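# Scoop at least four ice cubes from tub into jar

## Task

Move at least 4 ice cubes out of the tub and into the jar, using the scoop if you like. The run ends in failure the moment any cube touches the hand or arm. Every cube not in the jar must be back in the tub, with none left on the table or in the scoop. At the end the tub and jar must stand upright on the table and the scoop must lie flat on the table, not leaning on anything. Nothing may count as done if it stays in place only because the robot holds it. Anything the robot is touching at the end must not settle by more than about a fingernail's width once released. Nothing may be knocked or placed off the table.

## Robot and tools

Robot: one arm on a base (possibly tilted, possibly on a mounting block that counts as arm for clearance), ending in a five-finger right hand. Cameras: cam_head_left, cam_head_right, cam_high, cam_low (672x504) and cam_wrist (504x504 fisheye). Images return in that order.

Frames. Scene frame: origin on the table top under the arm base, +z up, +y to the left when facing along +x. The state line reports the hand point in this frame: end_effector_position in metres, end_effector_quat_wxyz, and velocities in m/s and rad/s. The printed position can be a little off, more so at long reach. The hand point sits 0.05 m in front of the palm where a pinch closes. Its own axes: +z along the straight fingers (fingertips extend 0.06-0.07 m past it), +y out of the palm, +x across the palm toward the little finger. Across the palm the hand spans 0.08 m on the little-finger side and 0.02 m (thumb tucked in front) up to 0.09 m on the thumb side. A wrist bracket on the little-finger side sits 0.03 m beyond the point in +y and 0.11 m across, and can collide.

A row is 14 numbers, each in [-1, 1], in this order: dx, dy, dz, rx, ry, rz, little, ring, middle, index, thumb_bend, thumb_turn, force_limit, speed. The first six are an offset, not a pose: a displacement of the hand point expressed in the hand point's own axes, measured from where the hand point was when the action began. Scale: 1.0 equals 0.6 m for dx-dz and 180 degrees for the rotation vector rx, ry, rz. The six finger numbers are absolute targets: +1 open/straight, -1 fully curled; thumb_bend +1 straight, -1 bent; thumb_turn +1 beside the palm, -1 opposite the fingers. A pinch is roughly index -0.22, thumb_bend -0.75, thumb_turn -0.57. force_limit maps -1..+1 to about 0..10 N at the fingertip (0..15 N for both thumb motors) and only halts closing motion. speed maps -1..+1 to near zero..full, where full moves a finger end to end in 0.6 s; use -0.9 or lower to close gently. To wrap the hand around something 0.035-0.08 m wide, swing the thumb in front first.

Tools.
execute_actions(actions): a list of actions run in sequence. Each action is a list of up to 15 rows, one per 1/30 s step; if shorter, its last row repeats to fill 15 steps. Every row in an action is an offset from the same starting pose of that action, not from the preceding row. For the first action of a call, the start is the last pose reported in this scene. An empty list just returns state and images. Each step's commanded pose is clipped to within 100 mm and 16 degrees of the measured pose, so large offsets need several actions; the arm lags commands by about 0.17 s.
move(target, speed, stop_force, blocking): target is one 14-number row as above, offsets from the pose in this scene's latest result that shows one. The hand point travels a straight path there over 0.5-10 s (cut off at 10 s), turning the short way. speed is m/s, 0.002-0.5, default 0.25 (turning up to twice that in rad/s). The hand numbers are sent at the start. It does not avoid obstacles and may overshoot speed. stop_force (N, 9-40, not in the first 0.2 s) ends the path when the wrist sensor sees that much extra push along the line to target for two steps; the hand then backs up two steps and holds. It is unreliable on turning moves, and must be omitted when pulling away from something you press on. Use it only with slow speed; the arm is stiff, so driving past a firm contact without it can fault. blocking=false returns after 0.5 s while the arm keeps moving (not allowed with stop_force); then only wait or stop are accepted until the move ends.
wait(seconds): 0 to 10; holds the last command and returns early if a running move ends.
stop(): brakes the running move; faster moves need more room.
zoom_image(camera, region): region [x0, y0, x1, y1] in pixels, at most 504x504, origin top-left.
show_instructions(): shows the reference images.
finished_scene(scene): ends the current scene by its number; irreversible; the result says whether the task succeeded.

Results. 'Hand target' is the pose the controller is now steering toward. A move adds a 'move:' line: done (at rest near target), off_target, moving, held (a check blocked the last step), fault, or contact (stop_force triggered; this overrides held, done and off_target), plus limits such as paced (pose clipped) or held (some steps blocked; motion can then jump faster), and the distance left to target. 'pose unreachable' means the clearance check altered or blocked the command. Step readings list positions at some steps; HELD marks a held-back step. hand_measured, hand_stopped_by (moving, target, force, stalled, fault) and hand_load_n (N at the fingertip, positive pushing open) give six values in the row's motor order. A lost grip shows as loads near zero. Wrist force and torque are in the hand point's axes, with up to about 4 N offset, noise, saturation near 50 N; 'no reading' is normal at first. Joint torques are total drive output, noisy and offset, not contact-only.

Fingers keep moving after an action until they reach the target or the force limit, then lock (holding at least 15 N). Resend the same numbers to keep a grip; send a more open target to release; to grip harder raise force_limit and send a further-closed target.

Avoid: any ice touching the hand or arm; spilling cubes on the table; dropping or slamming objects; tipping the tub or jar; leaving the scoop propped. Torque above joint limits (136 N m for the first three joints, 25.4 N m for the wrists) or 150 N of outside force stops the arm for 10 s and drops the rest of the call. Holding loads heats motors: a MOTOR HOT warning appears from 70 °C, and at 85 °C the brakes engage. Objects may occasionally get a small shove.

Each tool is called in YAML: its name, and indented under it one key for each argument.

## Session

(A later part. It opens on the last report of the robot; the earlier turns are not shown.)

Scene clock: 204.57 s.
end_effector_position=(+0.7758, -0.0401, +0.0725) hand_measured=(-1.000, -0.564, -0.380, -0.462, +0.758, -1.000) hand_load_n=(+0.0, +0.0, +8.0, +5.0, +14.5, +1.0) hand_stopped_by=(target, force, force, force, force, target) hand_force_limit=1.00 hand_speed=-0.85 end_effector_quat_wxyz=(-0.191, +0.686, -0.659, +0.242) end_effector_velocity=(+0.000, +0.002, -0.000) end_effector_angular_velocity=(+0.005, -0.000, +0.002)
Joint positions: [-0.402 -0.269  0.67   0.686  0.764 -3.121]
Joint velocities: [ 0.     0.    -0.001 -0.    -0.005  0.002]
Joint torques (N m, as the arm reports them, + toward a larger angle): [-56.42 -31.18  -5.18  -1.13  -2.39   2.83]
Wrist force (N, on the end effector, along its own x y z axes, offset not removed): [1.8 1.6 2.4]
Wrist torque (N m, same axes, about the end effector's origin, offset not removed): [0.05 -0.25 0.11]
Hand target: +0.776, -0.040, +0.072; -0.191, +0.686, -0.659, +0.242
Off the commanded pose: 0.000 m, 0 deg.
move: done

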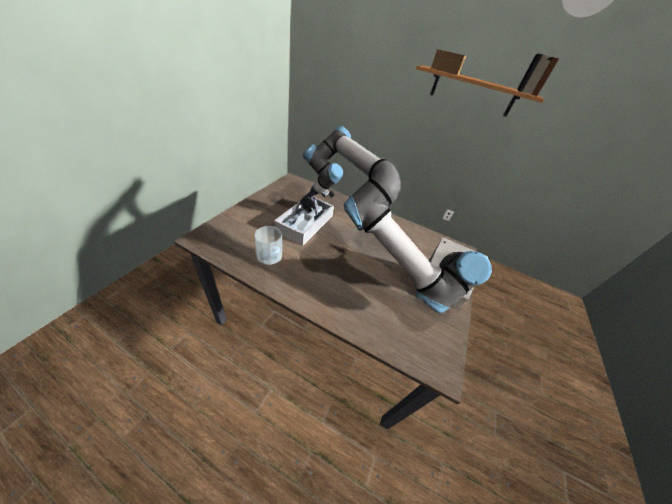

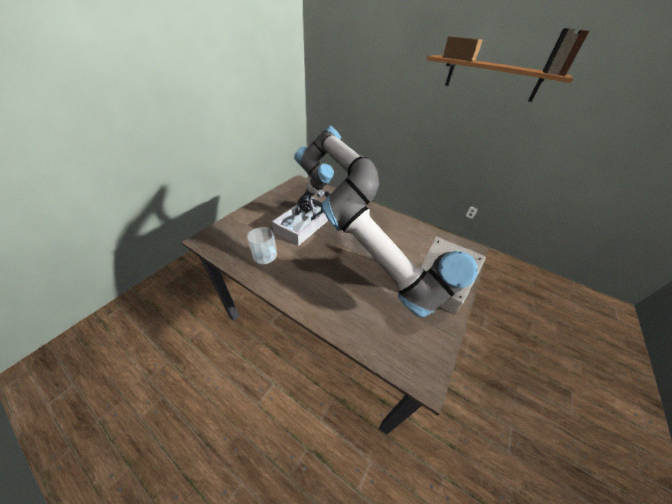

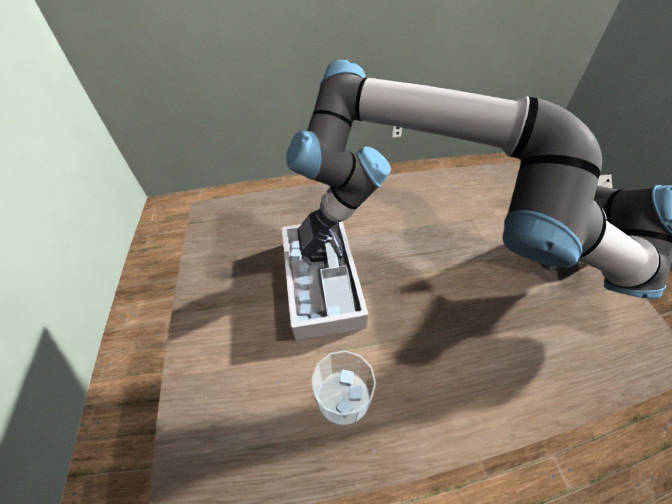

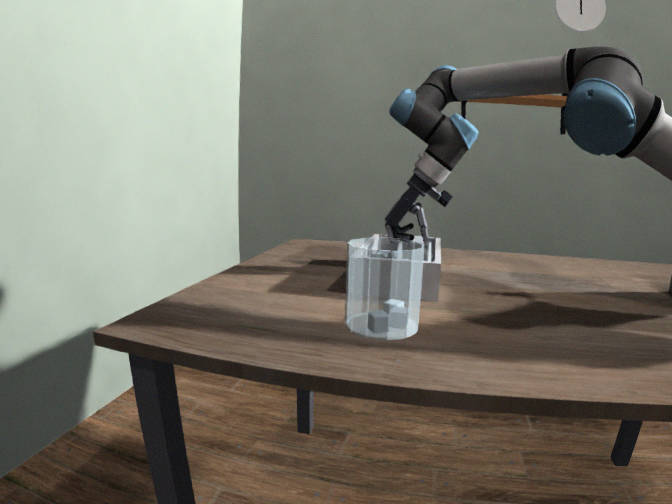

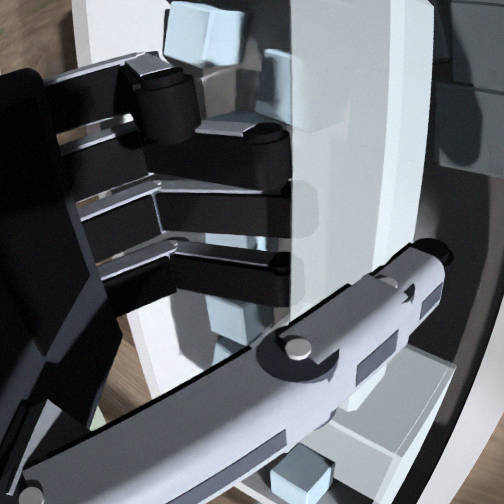

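move:
  target: [-0.003,0,0,0,-0.055,0.038,-1,-1,-0.98,-1,-0.98,-1,1,-0.85]
  speed: 0.03

move:
  target: [-0.06,-0.11,-0.158,0.05,-0.018,0.013,-1,-1,-0.98,-1,-0.98,-1,1,-0.85]
  speed: 0.05

move:
  target: [-0.228,-0.004,0.066,0,0,0,-1,-1,-0.98,-1,-0.98,-1,1,-0.85]
  speed: 0.05

Scene clock: 231.93 s.
end_effector_position=(+0.7758, -0.0384, +0.0723) hand_measured=(-1.000, -0.564, -0.380, -0.462, +0.758, -1.000) hand_load_n=(+0.0, +0.5, +8.0, +5.0, +14.5, +0.5) hand_stopped_by=(target, force, force, force, force, target) hand_force_limit=1.00 hand_speed=-0.85 end_effector_quat_wxyz=(-0.261, +0.664, -0.680, +0.171) end_effector_velocity=(+0.000, +0.000, +0.001) end_effector_angular_velocity=(+0.006, -0.001, +0.002)
Joint positions: [-0.439 -0.17   0.573  0.708  0.575 -3.042]
Joint velocities: [-0.001  0.003 -0.005  0.001 -0.006  0.002]
Joint torques (N m, as the arm reports them, + toward a larger angle): [-57.29 -31.71 -21.28   3.17  -2.74   2.61]
Wrist force (N, on the end effector, along its own x y z axes, offset not removed): [1.0 3.1 0.7]
Wrist torque (N m, same axes, about the end effector's origin, offset not removed): [0.37 -0.03 -0.03]
Hand target: +0.776, -0.038, +0.072; -0.261, +0.664, -0.680, +0.170
Off the commanded pose: 0.000 m, 0 deg.
move: done

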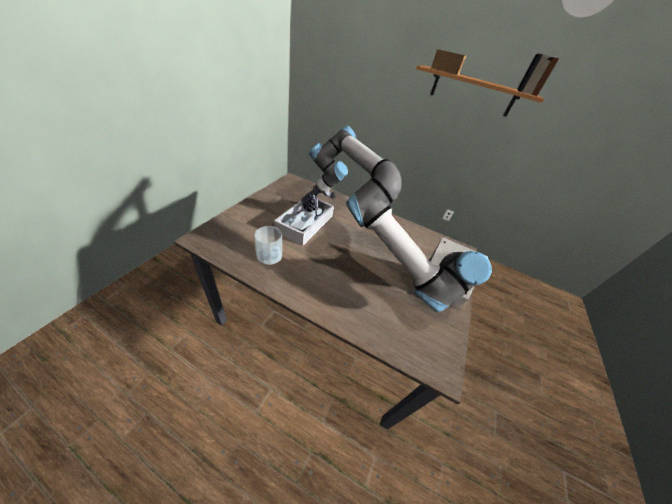

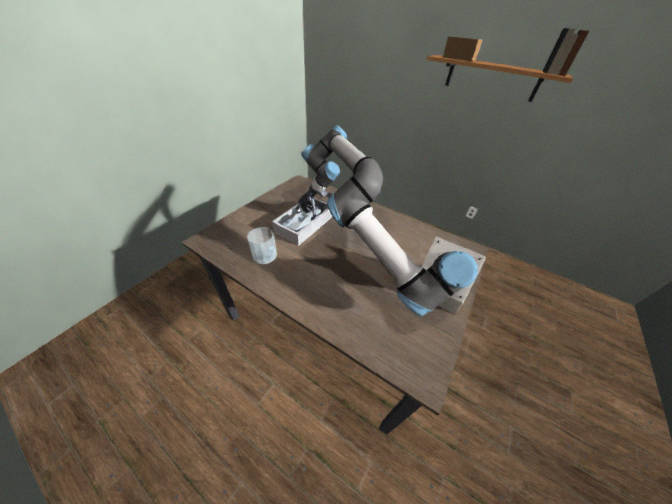

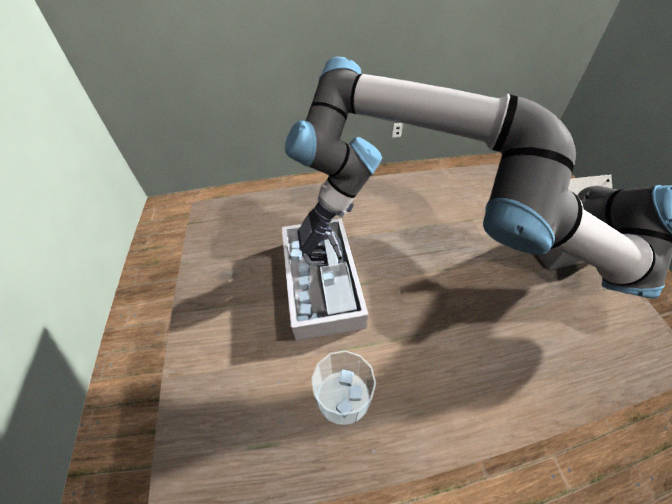

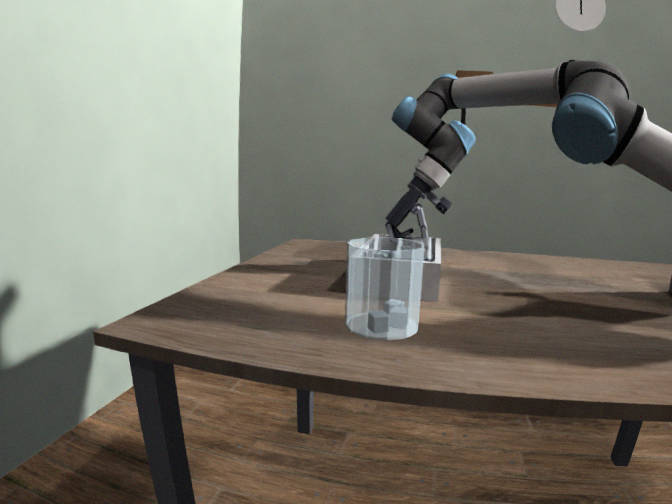

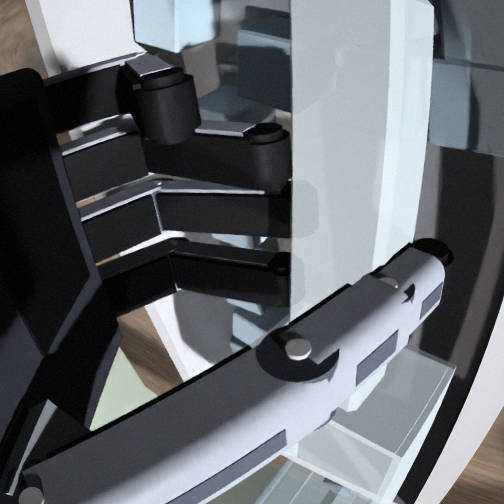

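Scene clock: 234.70 s.
end_effector_position=(+0.7738, -0.0178, +0.1914) hand_measured=(-1.000, -0.564, -0.380, -0.462, +0.758, -1.000) hand_load_n=(+0.0, +0.5, +8.0, +5.0, +14.5, +0.5) hand_stopped_by=(target, force, force, force, force, target) hand_force_limit=1.00 hand_speed=-0.85 end_effector_quat_wxyz=(-0.335, +0.632, -0.670, +0.199) end_effector_velocity=(+0.000, +0.002, -0.000) end_effector_angular_velocity=(+0.001, +0.000, +0.002)
Joint positions: [-0.547 -0.386  0.791  0.54   0.49  -2.904]
Joint velocities: [ 0.002 -0.003  0.003 -0.003 -0.001  0.003]
Joint torques (N m, as the arm reports them, + toward a larger angle): [-54.52 -55.52  -5.76  -1.39  -2.64   2.86]
Wrist force (N, on the end effector, along its own x y z axes, offset not removed): [0.5 0.1 1.6]
Wrist torque (N m, same axes, about the end effector's origin, offset not removed): [-0.03 -0.03 -0.19]
Hand target: +0.774, -0.018, +0.192; -0.335, +0.632, -0.670, +0.199
Off the commanded pose: 0.000 m, 0 deg.
move: done

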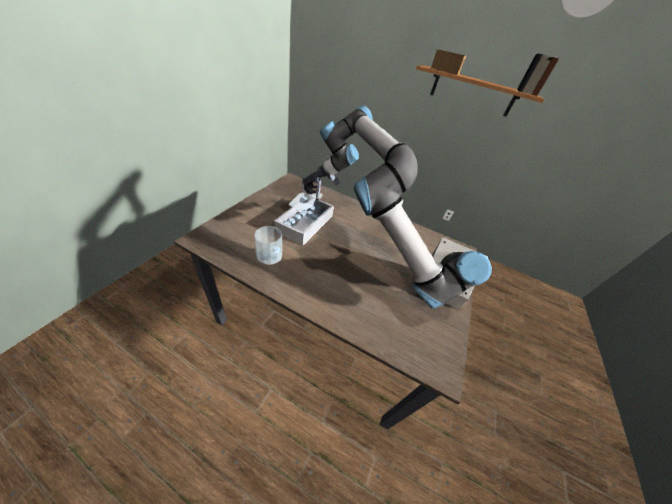

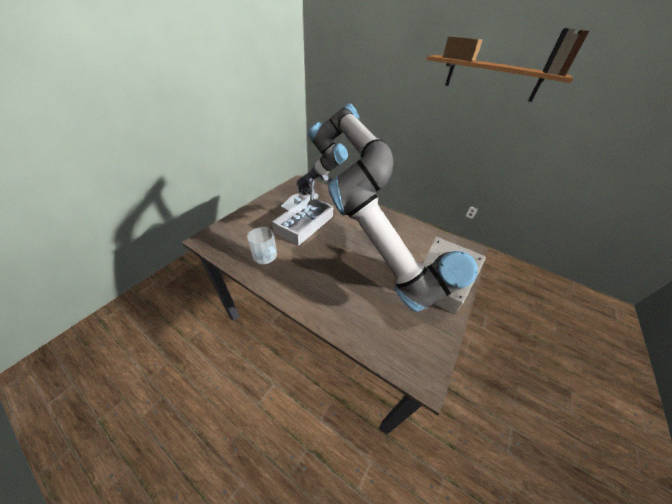

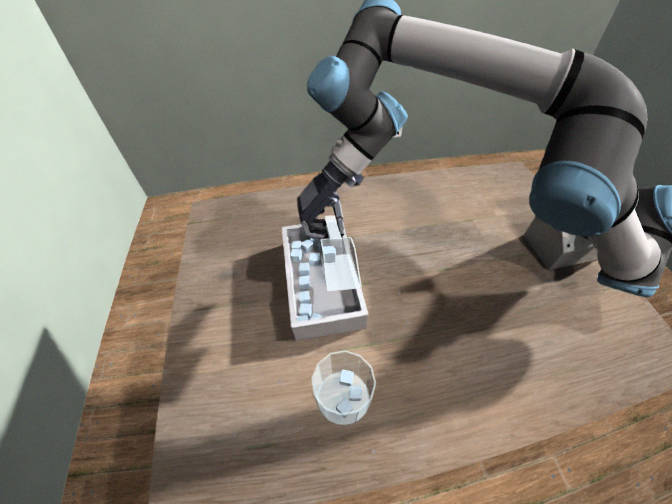

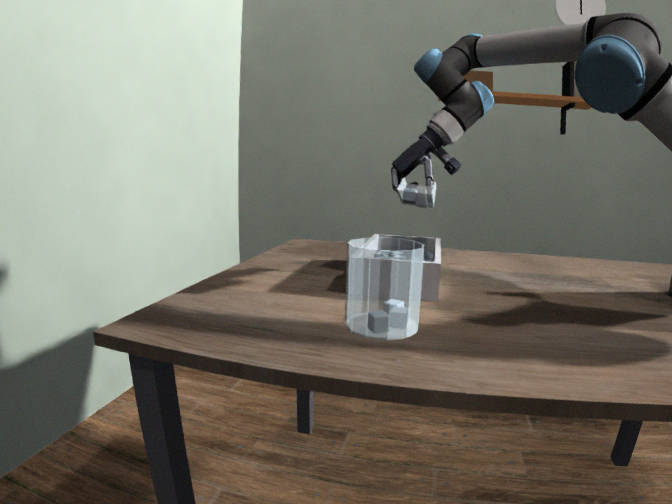

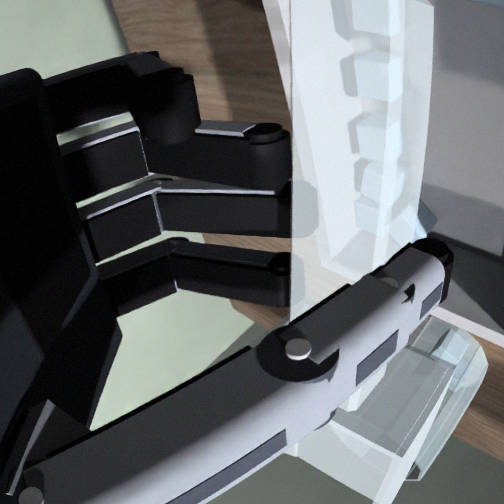

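Scene clock: 237.90 s.
end_effector_position=(+0.8002, +0.1222, +0.1927) hand_measured=(-1.000, -0.564, -0.380, -0.462, +0.758, -1.000) hand_load_n=(+0.0, +0.5, +8.0, +5.0, +14.5, +0.5) hand_stopped_by=(target, force, force, force, force, target) hand_force_limit=1.00 hand_speed=-0.85 end_effector_quat_wxyz=(-0.335, +0.632, -0.670, +0.199) end_effector_velocity=(+0.000, -0.000, +0.000) end_effector_angular_velocity=(-0.000, -0.000, -0.001)
Joint positions: [-0.4   -0.554  0.824  0.488  0.587 -2.687]
Joint velocities: [-0.    -0.     0.     0.     0.001  0.   ]
Joint torques (N m, as the arm reports them, + toward a larger angle): [-38.15 -51.75 -20.05   2.58   2.41   2.82]
Wrist force (N, on the end effector, along its own x y z axes, offset not removed): [-1.5 0.7 3.7]
Wrist torque (N m, same axes, about the end effector's origin, offset not removed): [-0.23 0.22 -0.12]
Hand target: +0.800, +0.122, +0.193; -0.335, +0.632, -0.670, +0.199
Off the commanded pose: 0.000 m, 0 deg.
move: done

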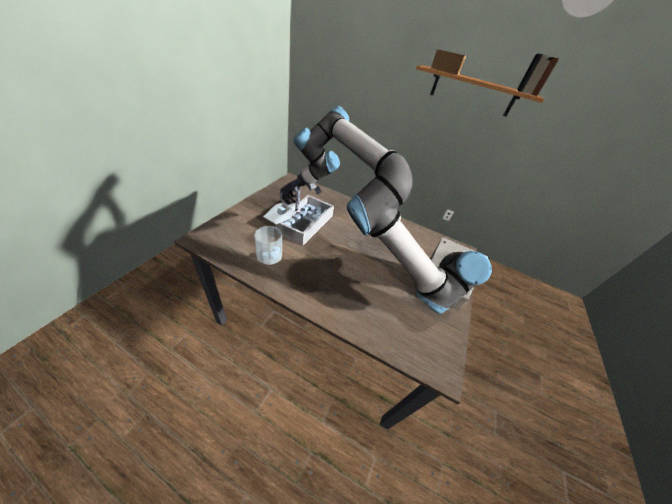

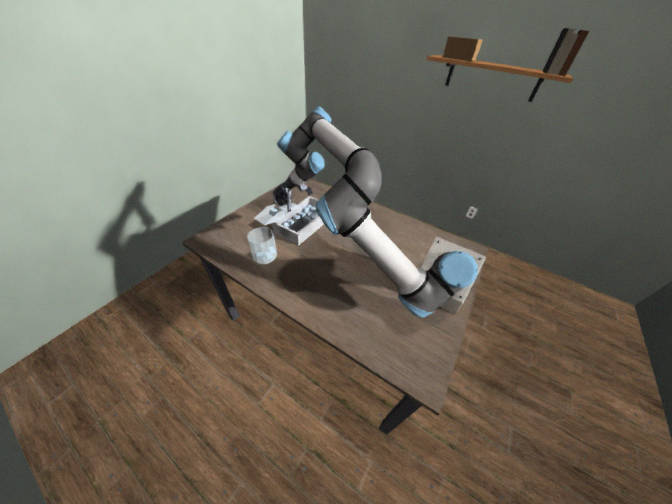

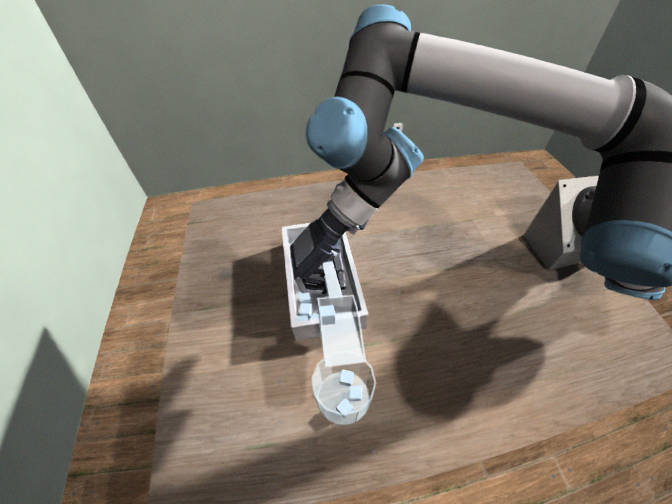

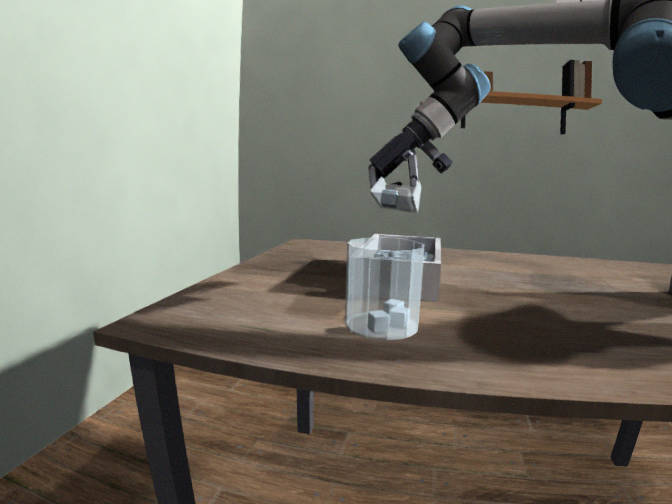

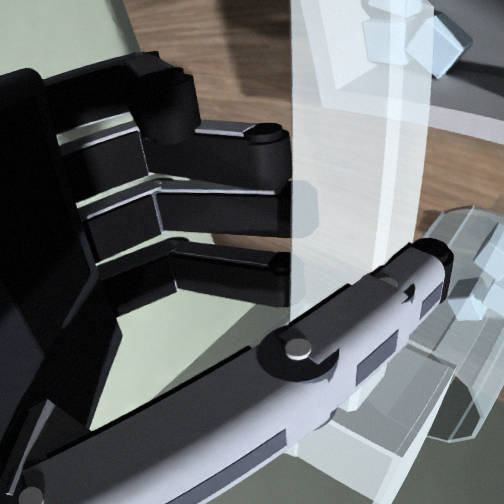

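move:
  target: [-0.02,0.003,0.003,0,0.09,-0.087,-1,-1,-0.98,-1,-0.98,-1,1,-0.85]
  speed: 0.08

move:
  target: [0,-0.036,-0.036,0,0.057,-0.048,-1,-1,-0.98,-1,-0.98,-1,1,-0.85]
  speed: 0.05

wait:
  seconds: 1.5

move:
  target: [0,0,0,0,-0.097,0.095,-1,-1,-0.98,-1,-0.98,-1,1,-0.85]
  speed: 0.1

move:
  target: [0.2,0.29,-0.28,-0.05,0,0,-1,-1,-0.98,-1,-0.98,-1,1,-0.85]
  speed: 0.12

Scene clock: 249.47 s.
end_effector_position=(+0.7998, +0.1345, +0.1927) hand_measured=(-1.000, -0.564, -0.380, -0.462, +0.758, -1.000) hand_load_n=(+0.0, +0.0, +8.0, +5.0, +14.5, +0.5) hand_stopped_by=(target, force, force, force, force, target) hand_force_limit=1.00 hand_speed=-0.85 end_effector_quat_wxyz=(-0.208, +0.683, -0.618, +0.329) end_effector_velocity=(-0.000, +0.000, -0.001) end_effector_angular_velocity=(-0.007, +0.001, -0.000)
Joint positions: [-0.315 -0.632  0.779  0.674  0.915 -2.967]
Joint velocities: [ 0.002 -0.001 -0.     0.002  0.006 -0.004]
Joint torques (N m, as the arm reports them, + toward a larger angle): [-38.56 -50.26 -20.1    2.54   3.04  -2.87]
Wrist force (N, on the end effector, along its own x y z axes, offset not removed): [1.8 1.2 -1.1]
Wrist torque (N m, same axes, about the end effector's origin, offset not removed): [0.24 -0.21 0.17]
Hand target: +0.800, +0.135, +0.193; -0.208, +0.683, -0.618, +0.330
Off the commanded pose: 0.000 m, 0 deg.
move: done

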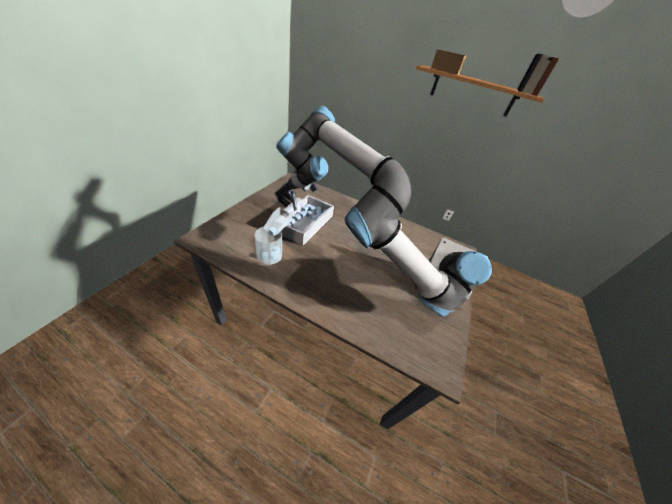

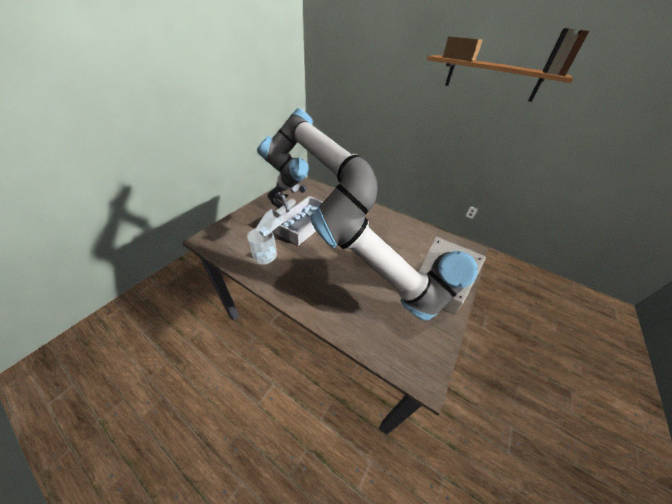

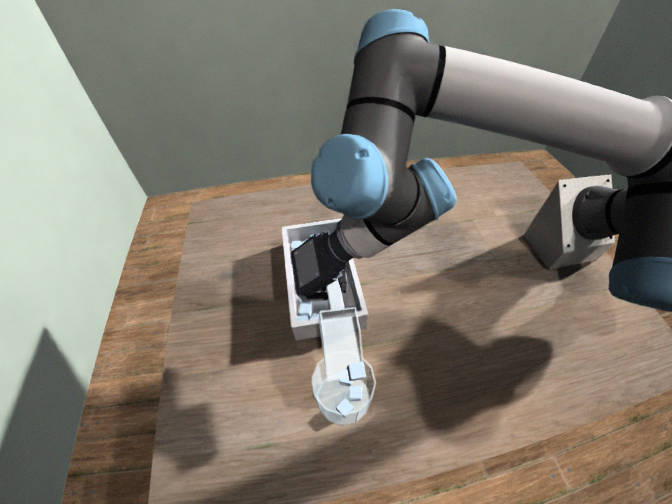

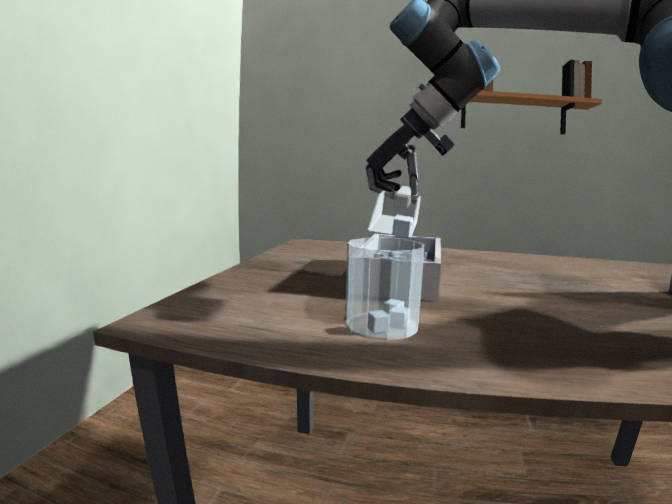

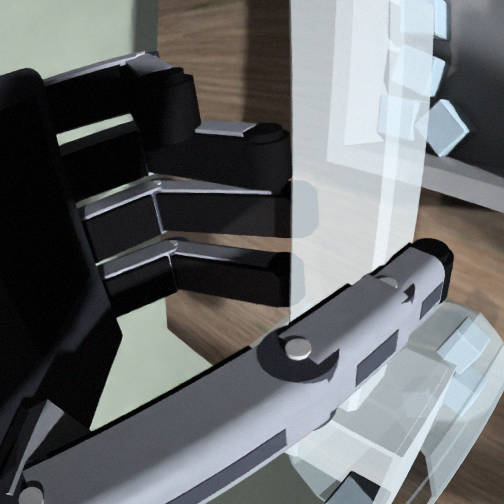

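Scene clock: 252.07 s.
end_effector_position=(+0.7998, +0.1404, +0.2226) hand_measured=(-1.000, -0.564, -0.380, -0.462, +0.758, -1.000) hand_load_n=(+0.0, +0.5, +8.0, +4.5, +14.5, +0.5) hand_stopped_by=(target, force, force, force, force, target) hand_force_limit=1.00 hand_speed=-0.85 end_effector_quat_wxyz=(-0.126, +0.695, -0.581, +0.404) end_effector_velocity=(-0.000, -0.000, +0.001) end_effector_angular_velocity=(-0.006, +0.000, -0.002)
Joint positions: [-0.276 -0.662  0.692  0.796  1.119 -3.096]
Joint velocities: [ 0.001 -0.    -0.003  0.004  0.006 -0.003]
Joint torques (N m, as the arm reports them, + toward a larger angle): [-37.02 -49.4  -19.57   2.69   3.36  -2.65]
Wrist force (N, on the end effector, along its own x y z axes, offset not removed): [3.2 1.9 -0.2]
Wrist torque (N m, same axes, about the end effector's origin, offset not removed): [0.29 -0.37 0.23]
Hand target: +0.800, +0.140, +0.223; -0.126, +0.695, -0.581, +0.404
Off the commanded pose: 0.000 m, 0 deg.
move: done

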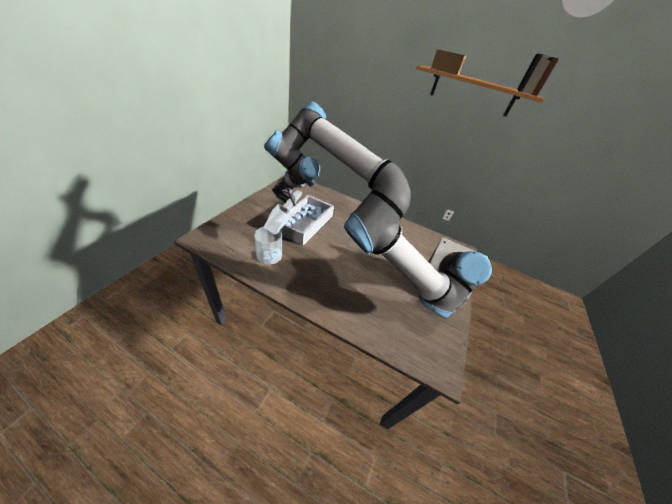

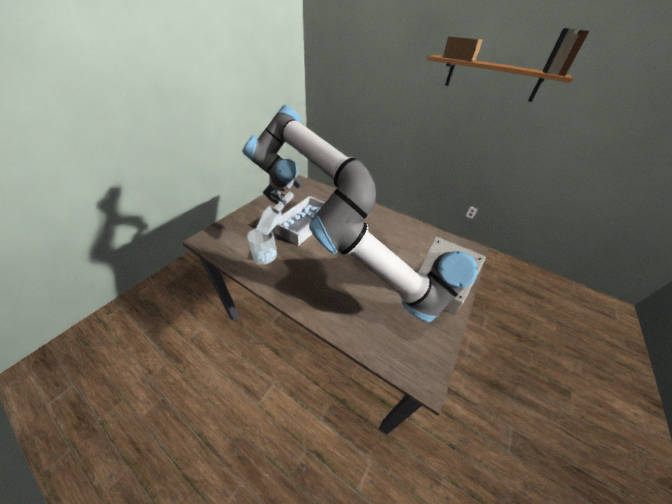

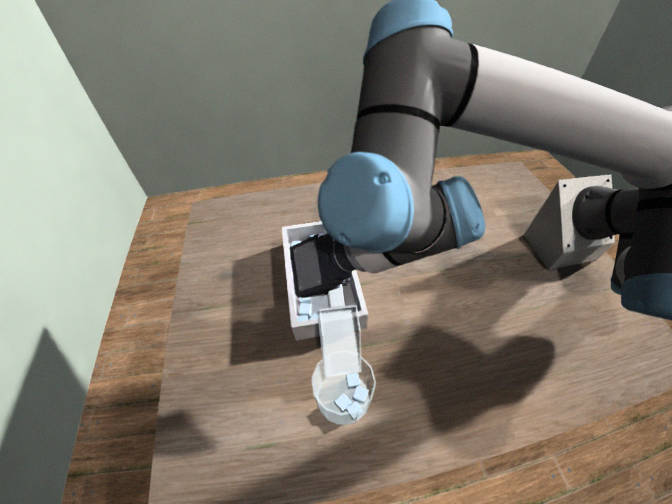

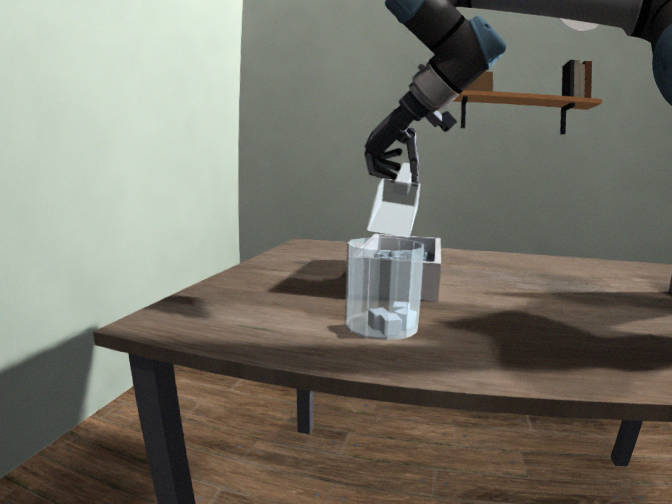

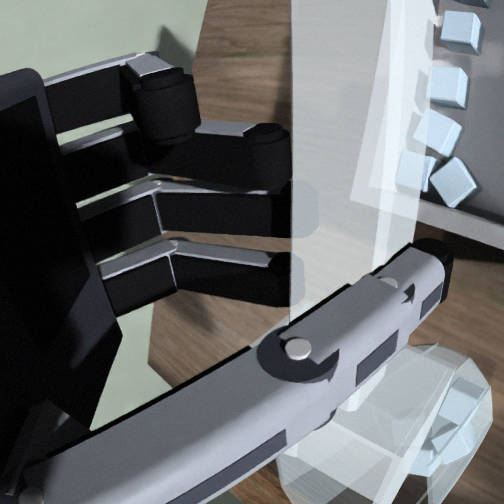

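Scene clock: 253.57 s.
end_effector_position=(+0.7999, +0.1404, +0.2227) hand_measured=(-1.000, -0.564, -0.380, -0.462, +0.758, -1.000) hand_load_n=(+0.0, +0.5, +8.0, +4.5, +14.5, +0.5) hand_stopped_by=(target, force, force, force, force, target) hand_force_limit=1.00 hand_speed=-0.85 end_effector_quat_wxyz=(-0.126, +0.695, -0.581, +0.404) end_effector_velocity=(-0.000, -0.001, +0.001) end_effector_angular_velocity=(+0.000, -0.000, -0.001)
Joint positions: [-0.276 -0.662  0.692  0.796  1.119 -3.096]
Joint velocities: [-0.001 -0.     0.001  0.    -0.    -0.   ]
Joint torques (N m, as the arm reports them, + toward a larger angle): [-36.6  -37.39 -19.58   2.57   3.21  -2.71]
Wrist force (N, on the end effector, along its own x y z axes, offset not removed): [3.7 5.3 2.7]
Wrist torque (N m, same axes, about the end effector's origin, offset not removed): [0.40 -0.58 0.44]
Hand target: +0.800, +0.140, +0.223; -0.126, +0.695, -0.581, +0.404
Off the commanded pose: 0.000 m, 0 deg.
wait: 1.50 s; at rest by 0.17 s

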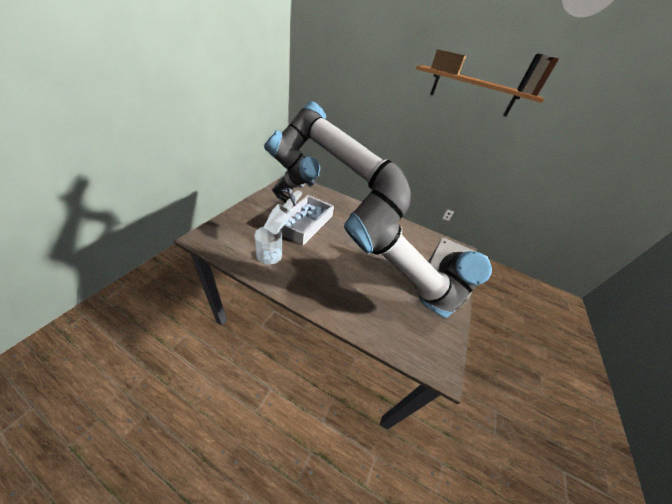

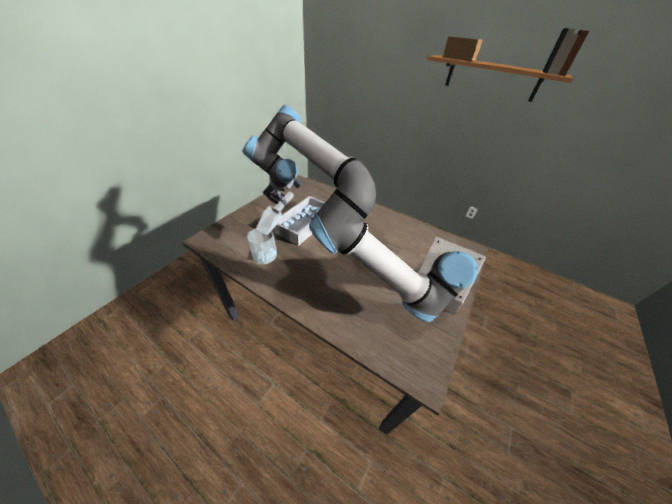

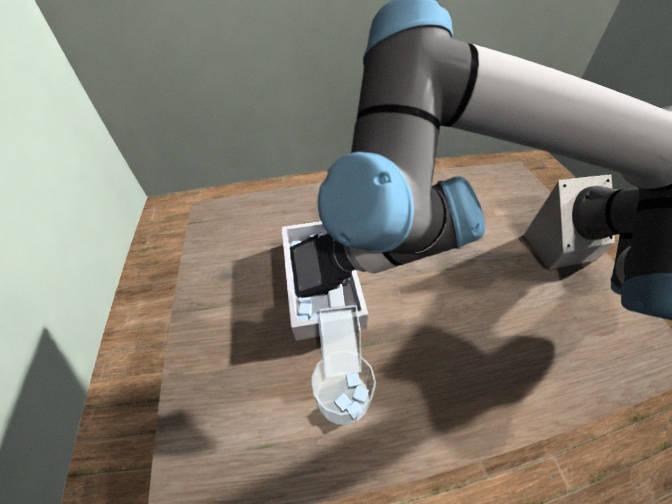

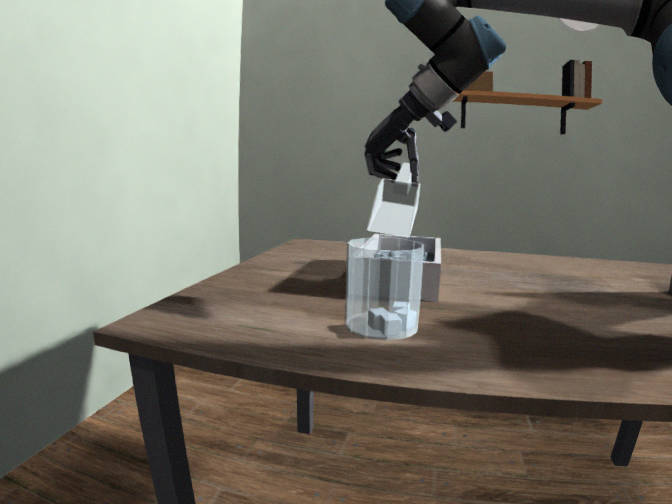

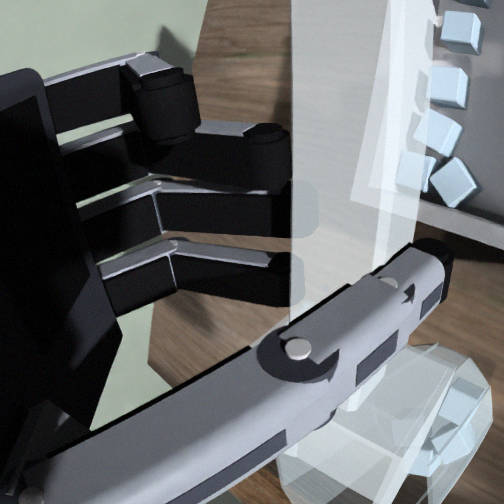

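Scene clock: 256.03 s.
end_effector_position=(+0.7999, +0.1404, +0.2226) hand_measured=(-1.000, -0.564, -0.380, -0.462, +0.758, -1.000) hand_load_n=(+0.0, +0.5, +8.0, +4.5, +14.5, +0.5) hand_stopped_by=(target, force, force, force, force, target) hand_force_limit=1.00 hand_speed=-0.85 end_effector_quat_wxyz=(-0.271, +0.654, -0.652, +0.271) end_effector_velocity=(-0.000, +0.002, -0.001) end_effector_angular_velocity=(+0.007, +0.001, +0.004)
Joint positions: [-0.378 -0.609  0.748  0.679  0.751 -2.853]
Joint velocities: [ 0.001 -0.001  0.004 -0.006 -0.007  0.006]
Joint torques (N m, as the arm reports them, + toward a larger angle): [-52.75 -22.64  -4.99  -1.67  -2.16   2.64]
Wrist force (N, on the end effector, along its own x y z axes, offset not removed): [1.9 1.5 3.8]
Wrist torque (N m, same axes, about the end effector's origin, offset not removed): [-0.15 -0.28 0.13]
Hand target: +0.800, +0.140, +0.223; -0.271, +0.654, -0.652, +0.271
Off the commanded pose: 0.000 m, 0 deg.
move: done

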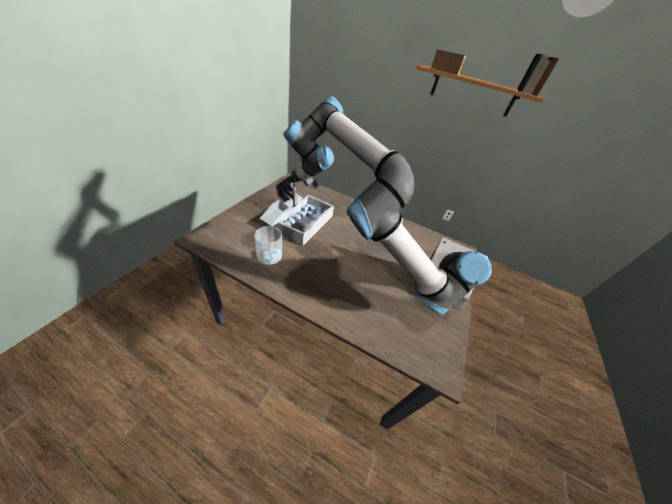

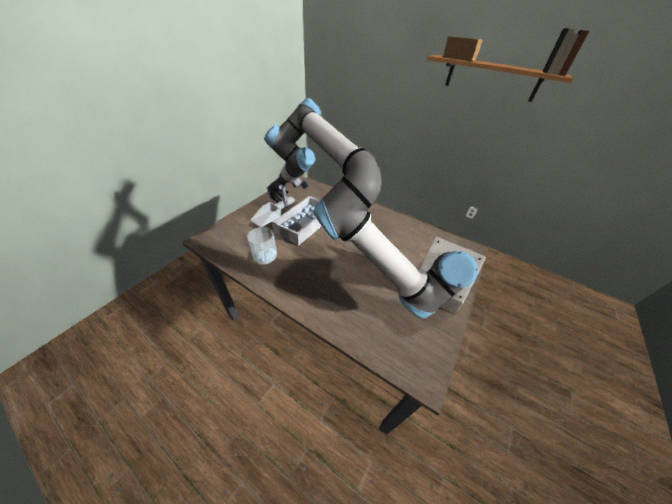

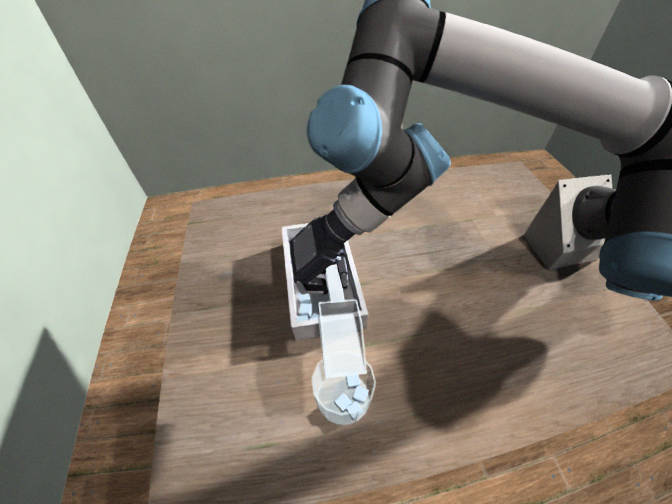

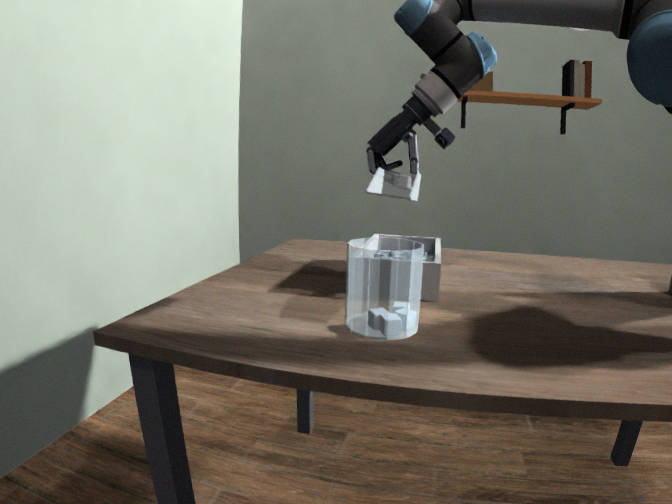

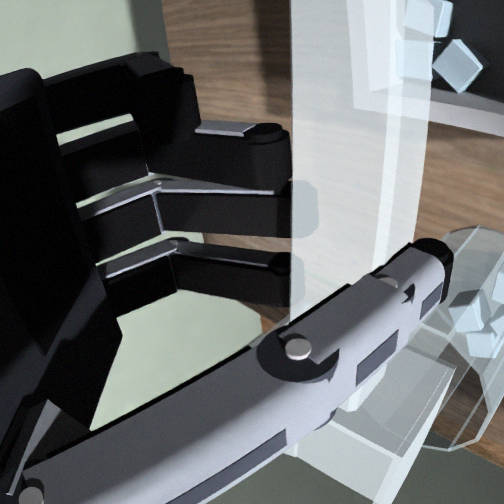

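Scene clock: 258.70 s.
end_effector_position=(+0.5584, +0.0195, +0.2183) hand_measured=(-1.000, -0.564, -0.380, -0.462, +0.758, -1.000) hand_load_n=(+0.0, +0.5, +8.0, +4.5, +14.5, +0.5) hand_stopped_by=(target, force, force, force, force, target) hand_force_limit=1.00 hand_speed=-0.85 end_effector_quat_wxyz=(-0.218, +0.674, -0.671, +0.219) end_effector_velocity=(-0.001, -0.000, -0.001) end_effector_angular_velocity=(-0.001, +0.003, +0.002)
Joint positions: [-0.706 -0.813  1.511  0.754  0.613 -3.531]
Joint velocities: [-0.     0.001  0.002  0.003  0.    -0.007]
Joint torques (N m, as the arm reports them, + toward a larger angle): [-43.34 -10.46  -7.75   3.41  -2.99  -2.56]
Wrist force (N, on the end effector, along its own x y z axes, offset not removed): [-0.5 2.9 3.2]
Wrist torque (N m, same axes, about the end effector's origin, offset not removed): [0.11 0.02 -0.10]
Hand target: +0.558, +0.019, +0.218; -0.218, +0.674, -0.671, +0.219
Off the commanded pose: 0.000 m, 0 deg.
move: done

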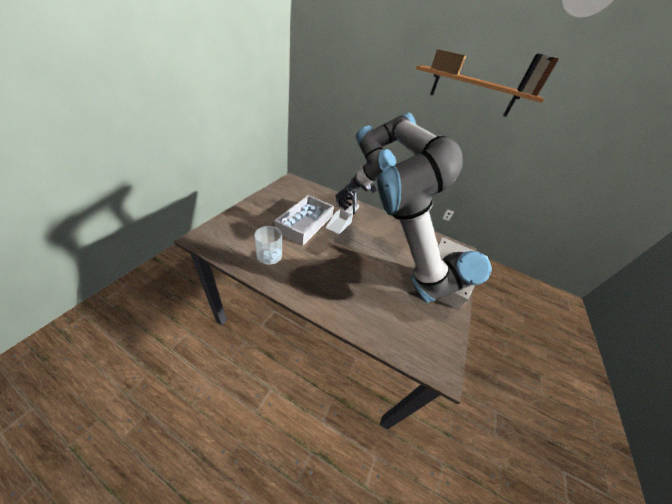

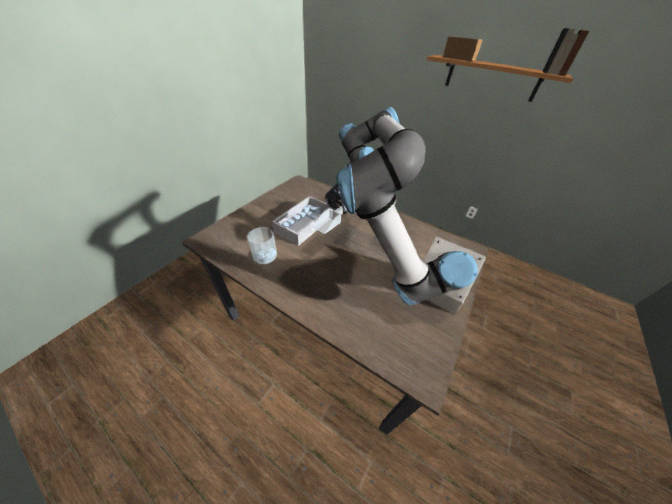

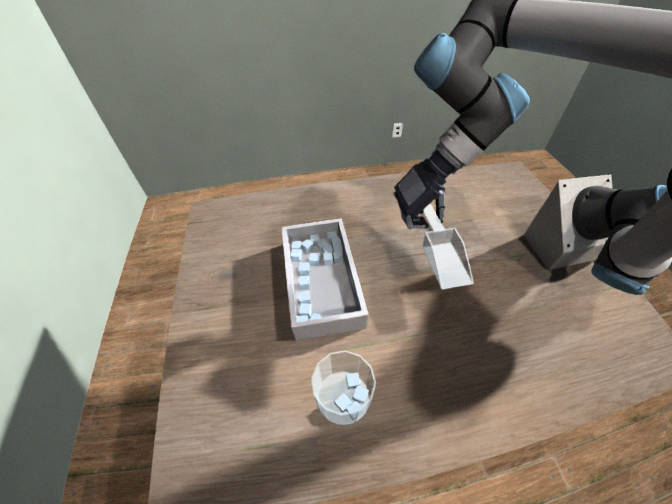

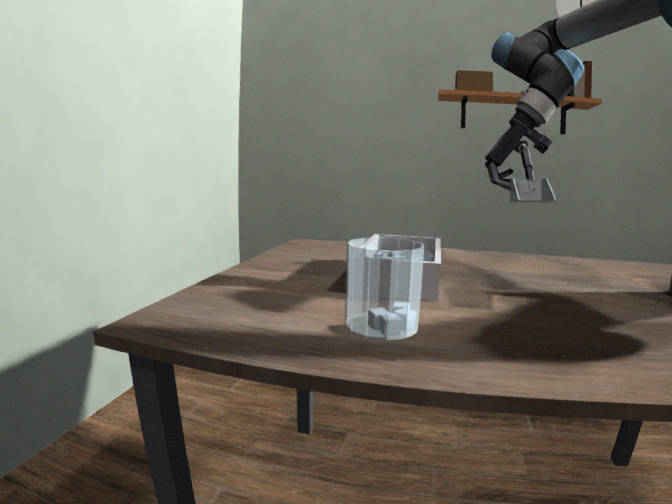

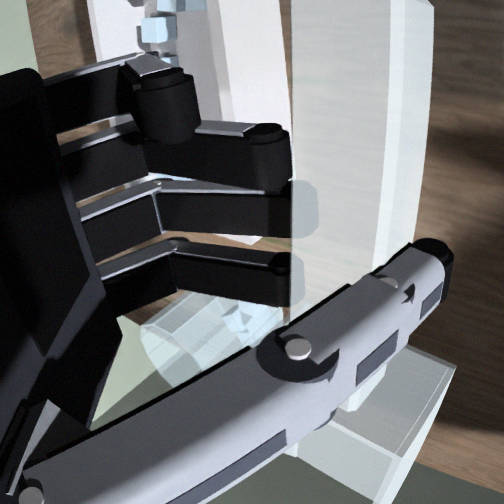

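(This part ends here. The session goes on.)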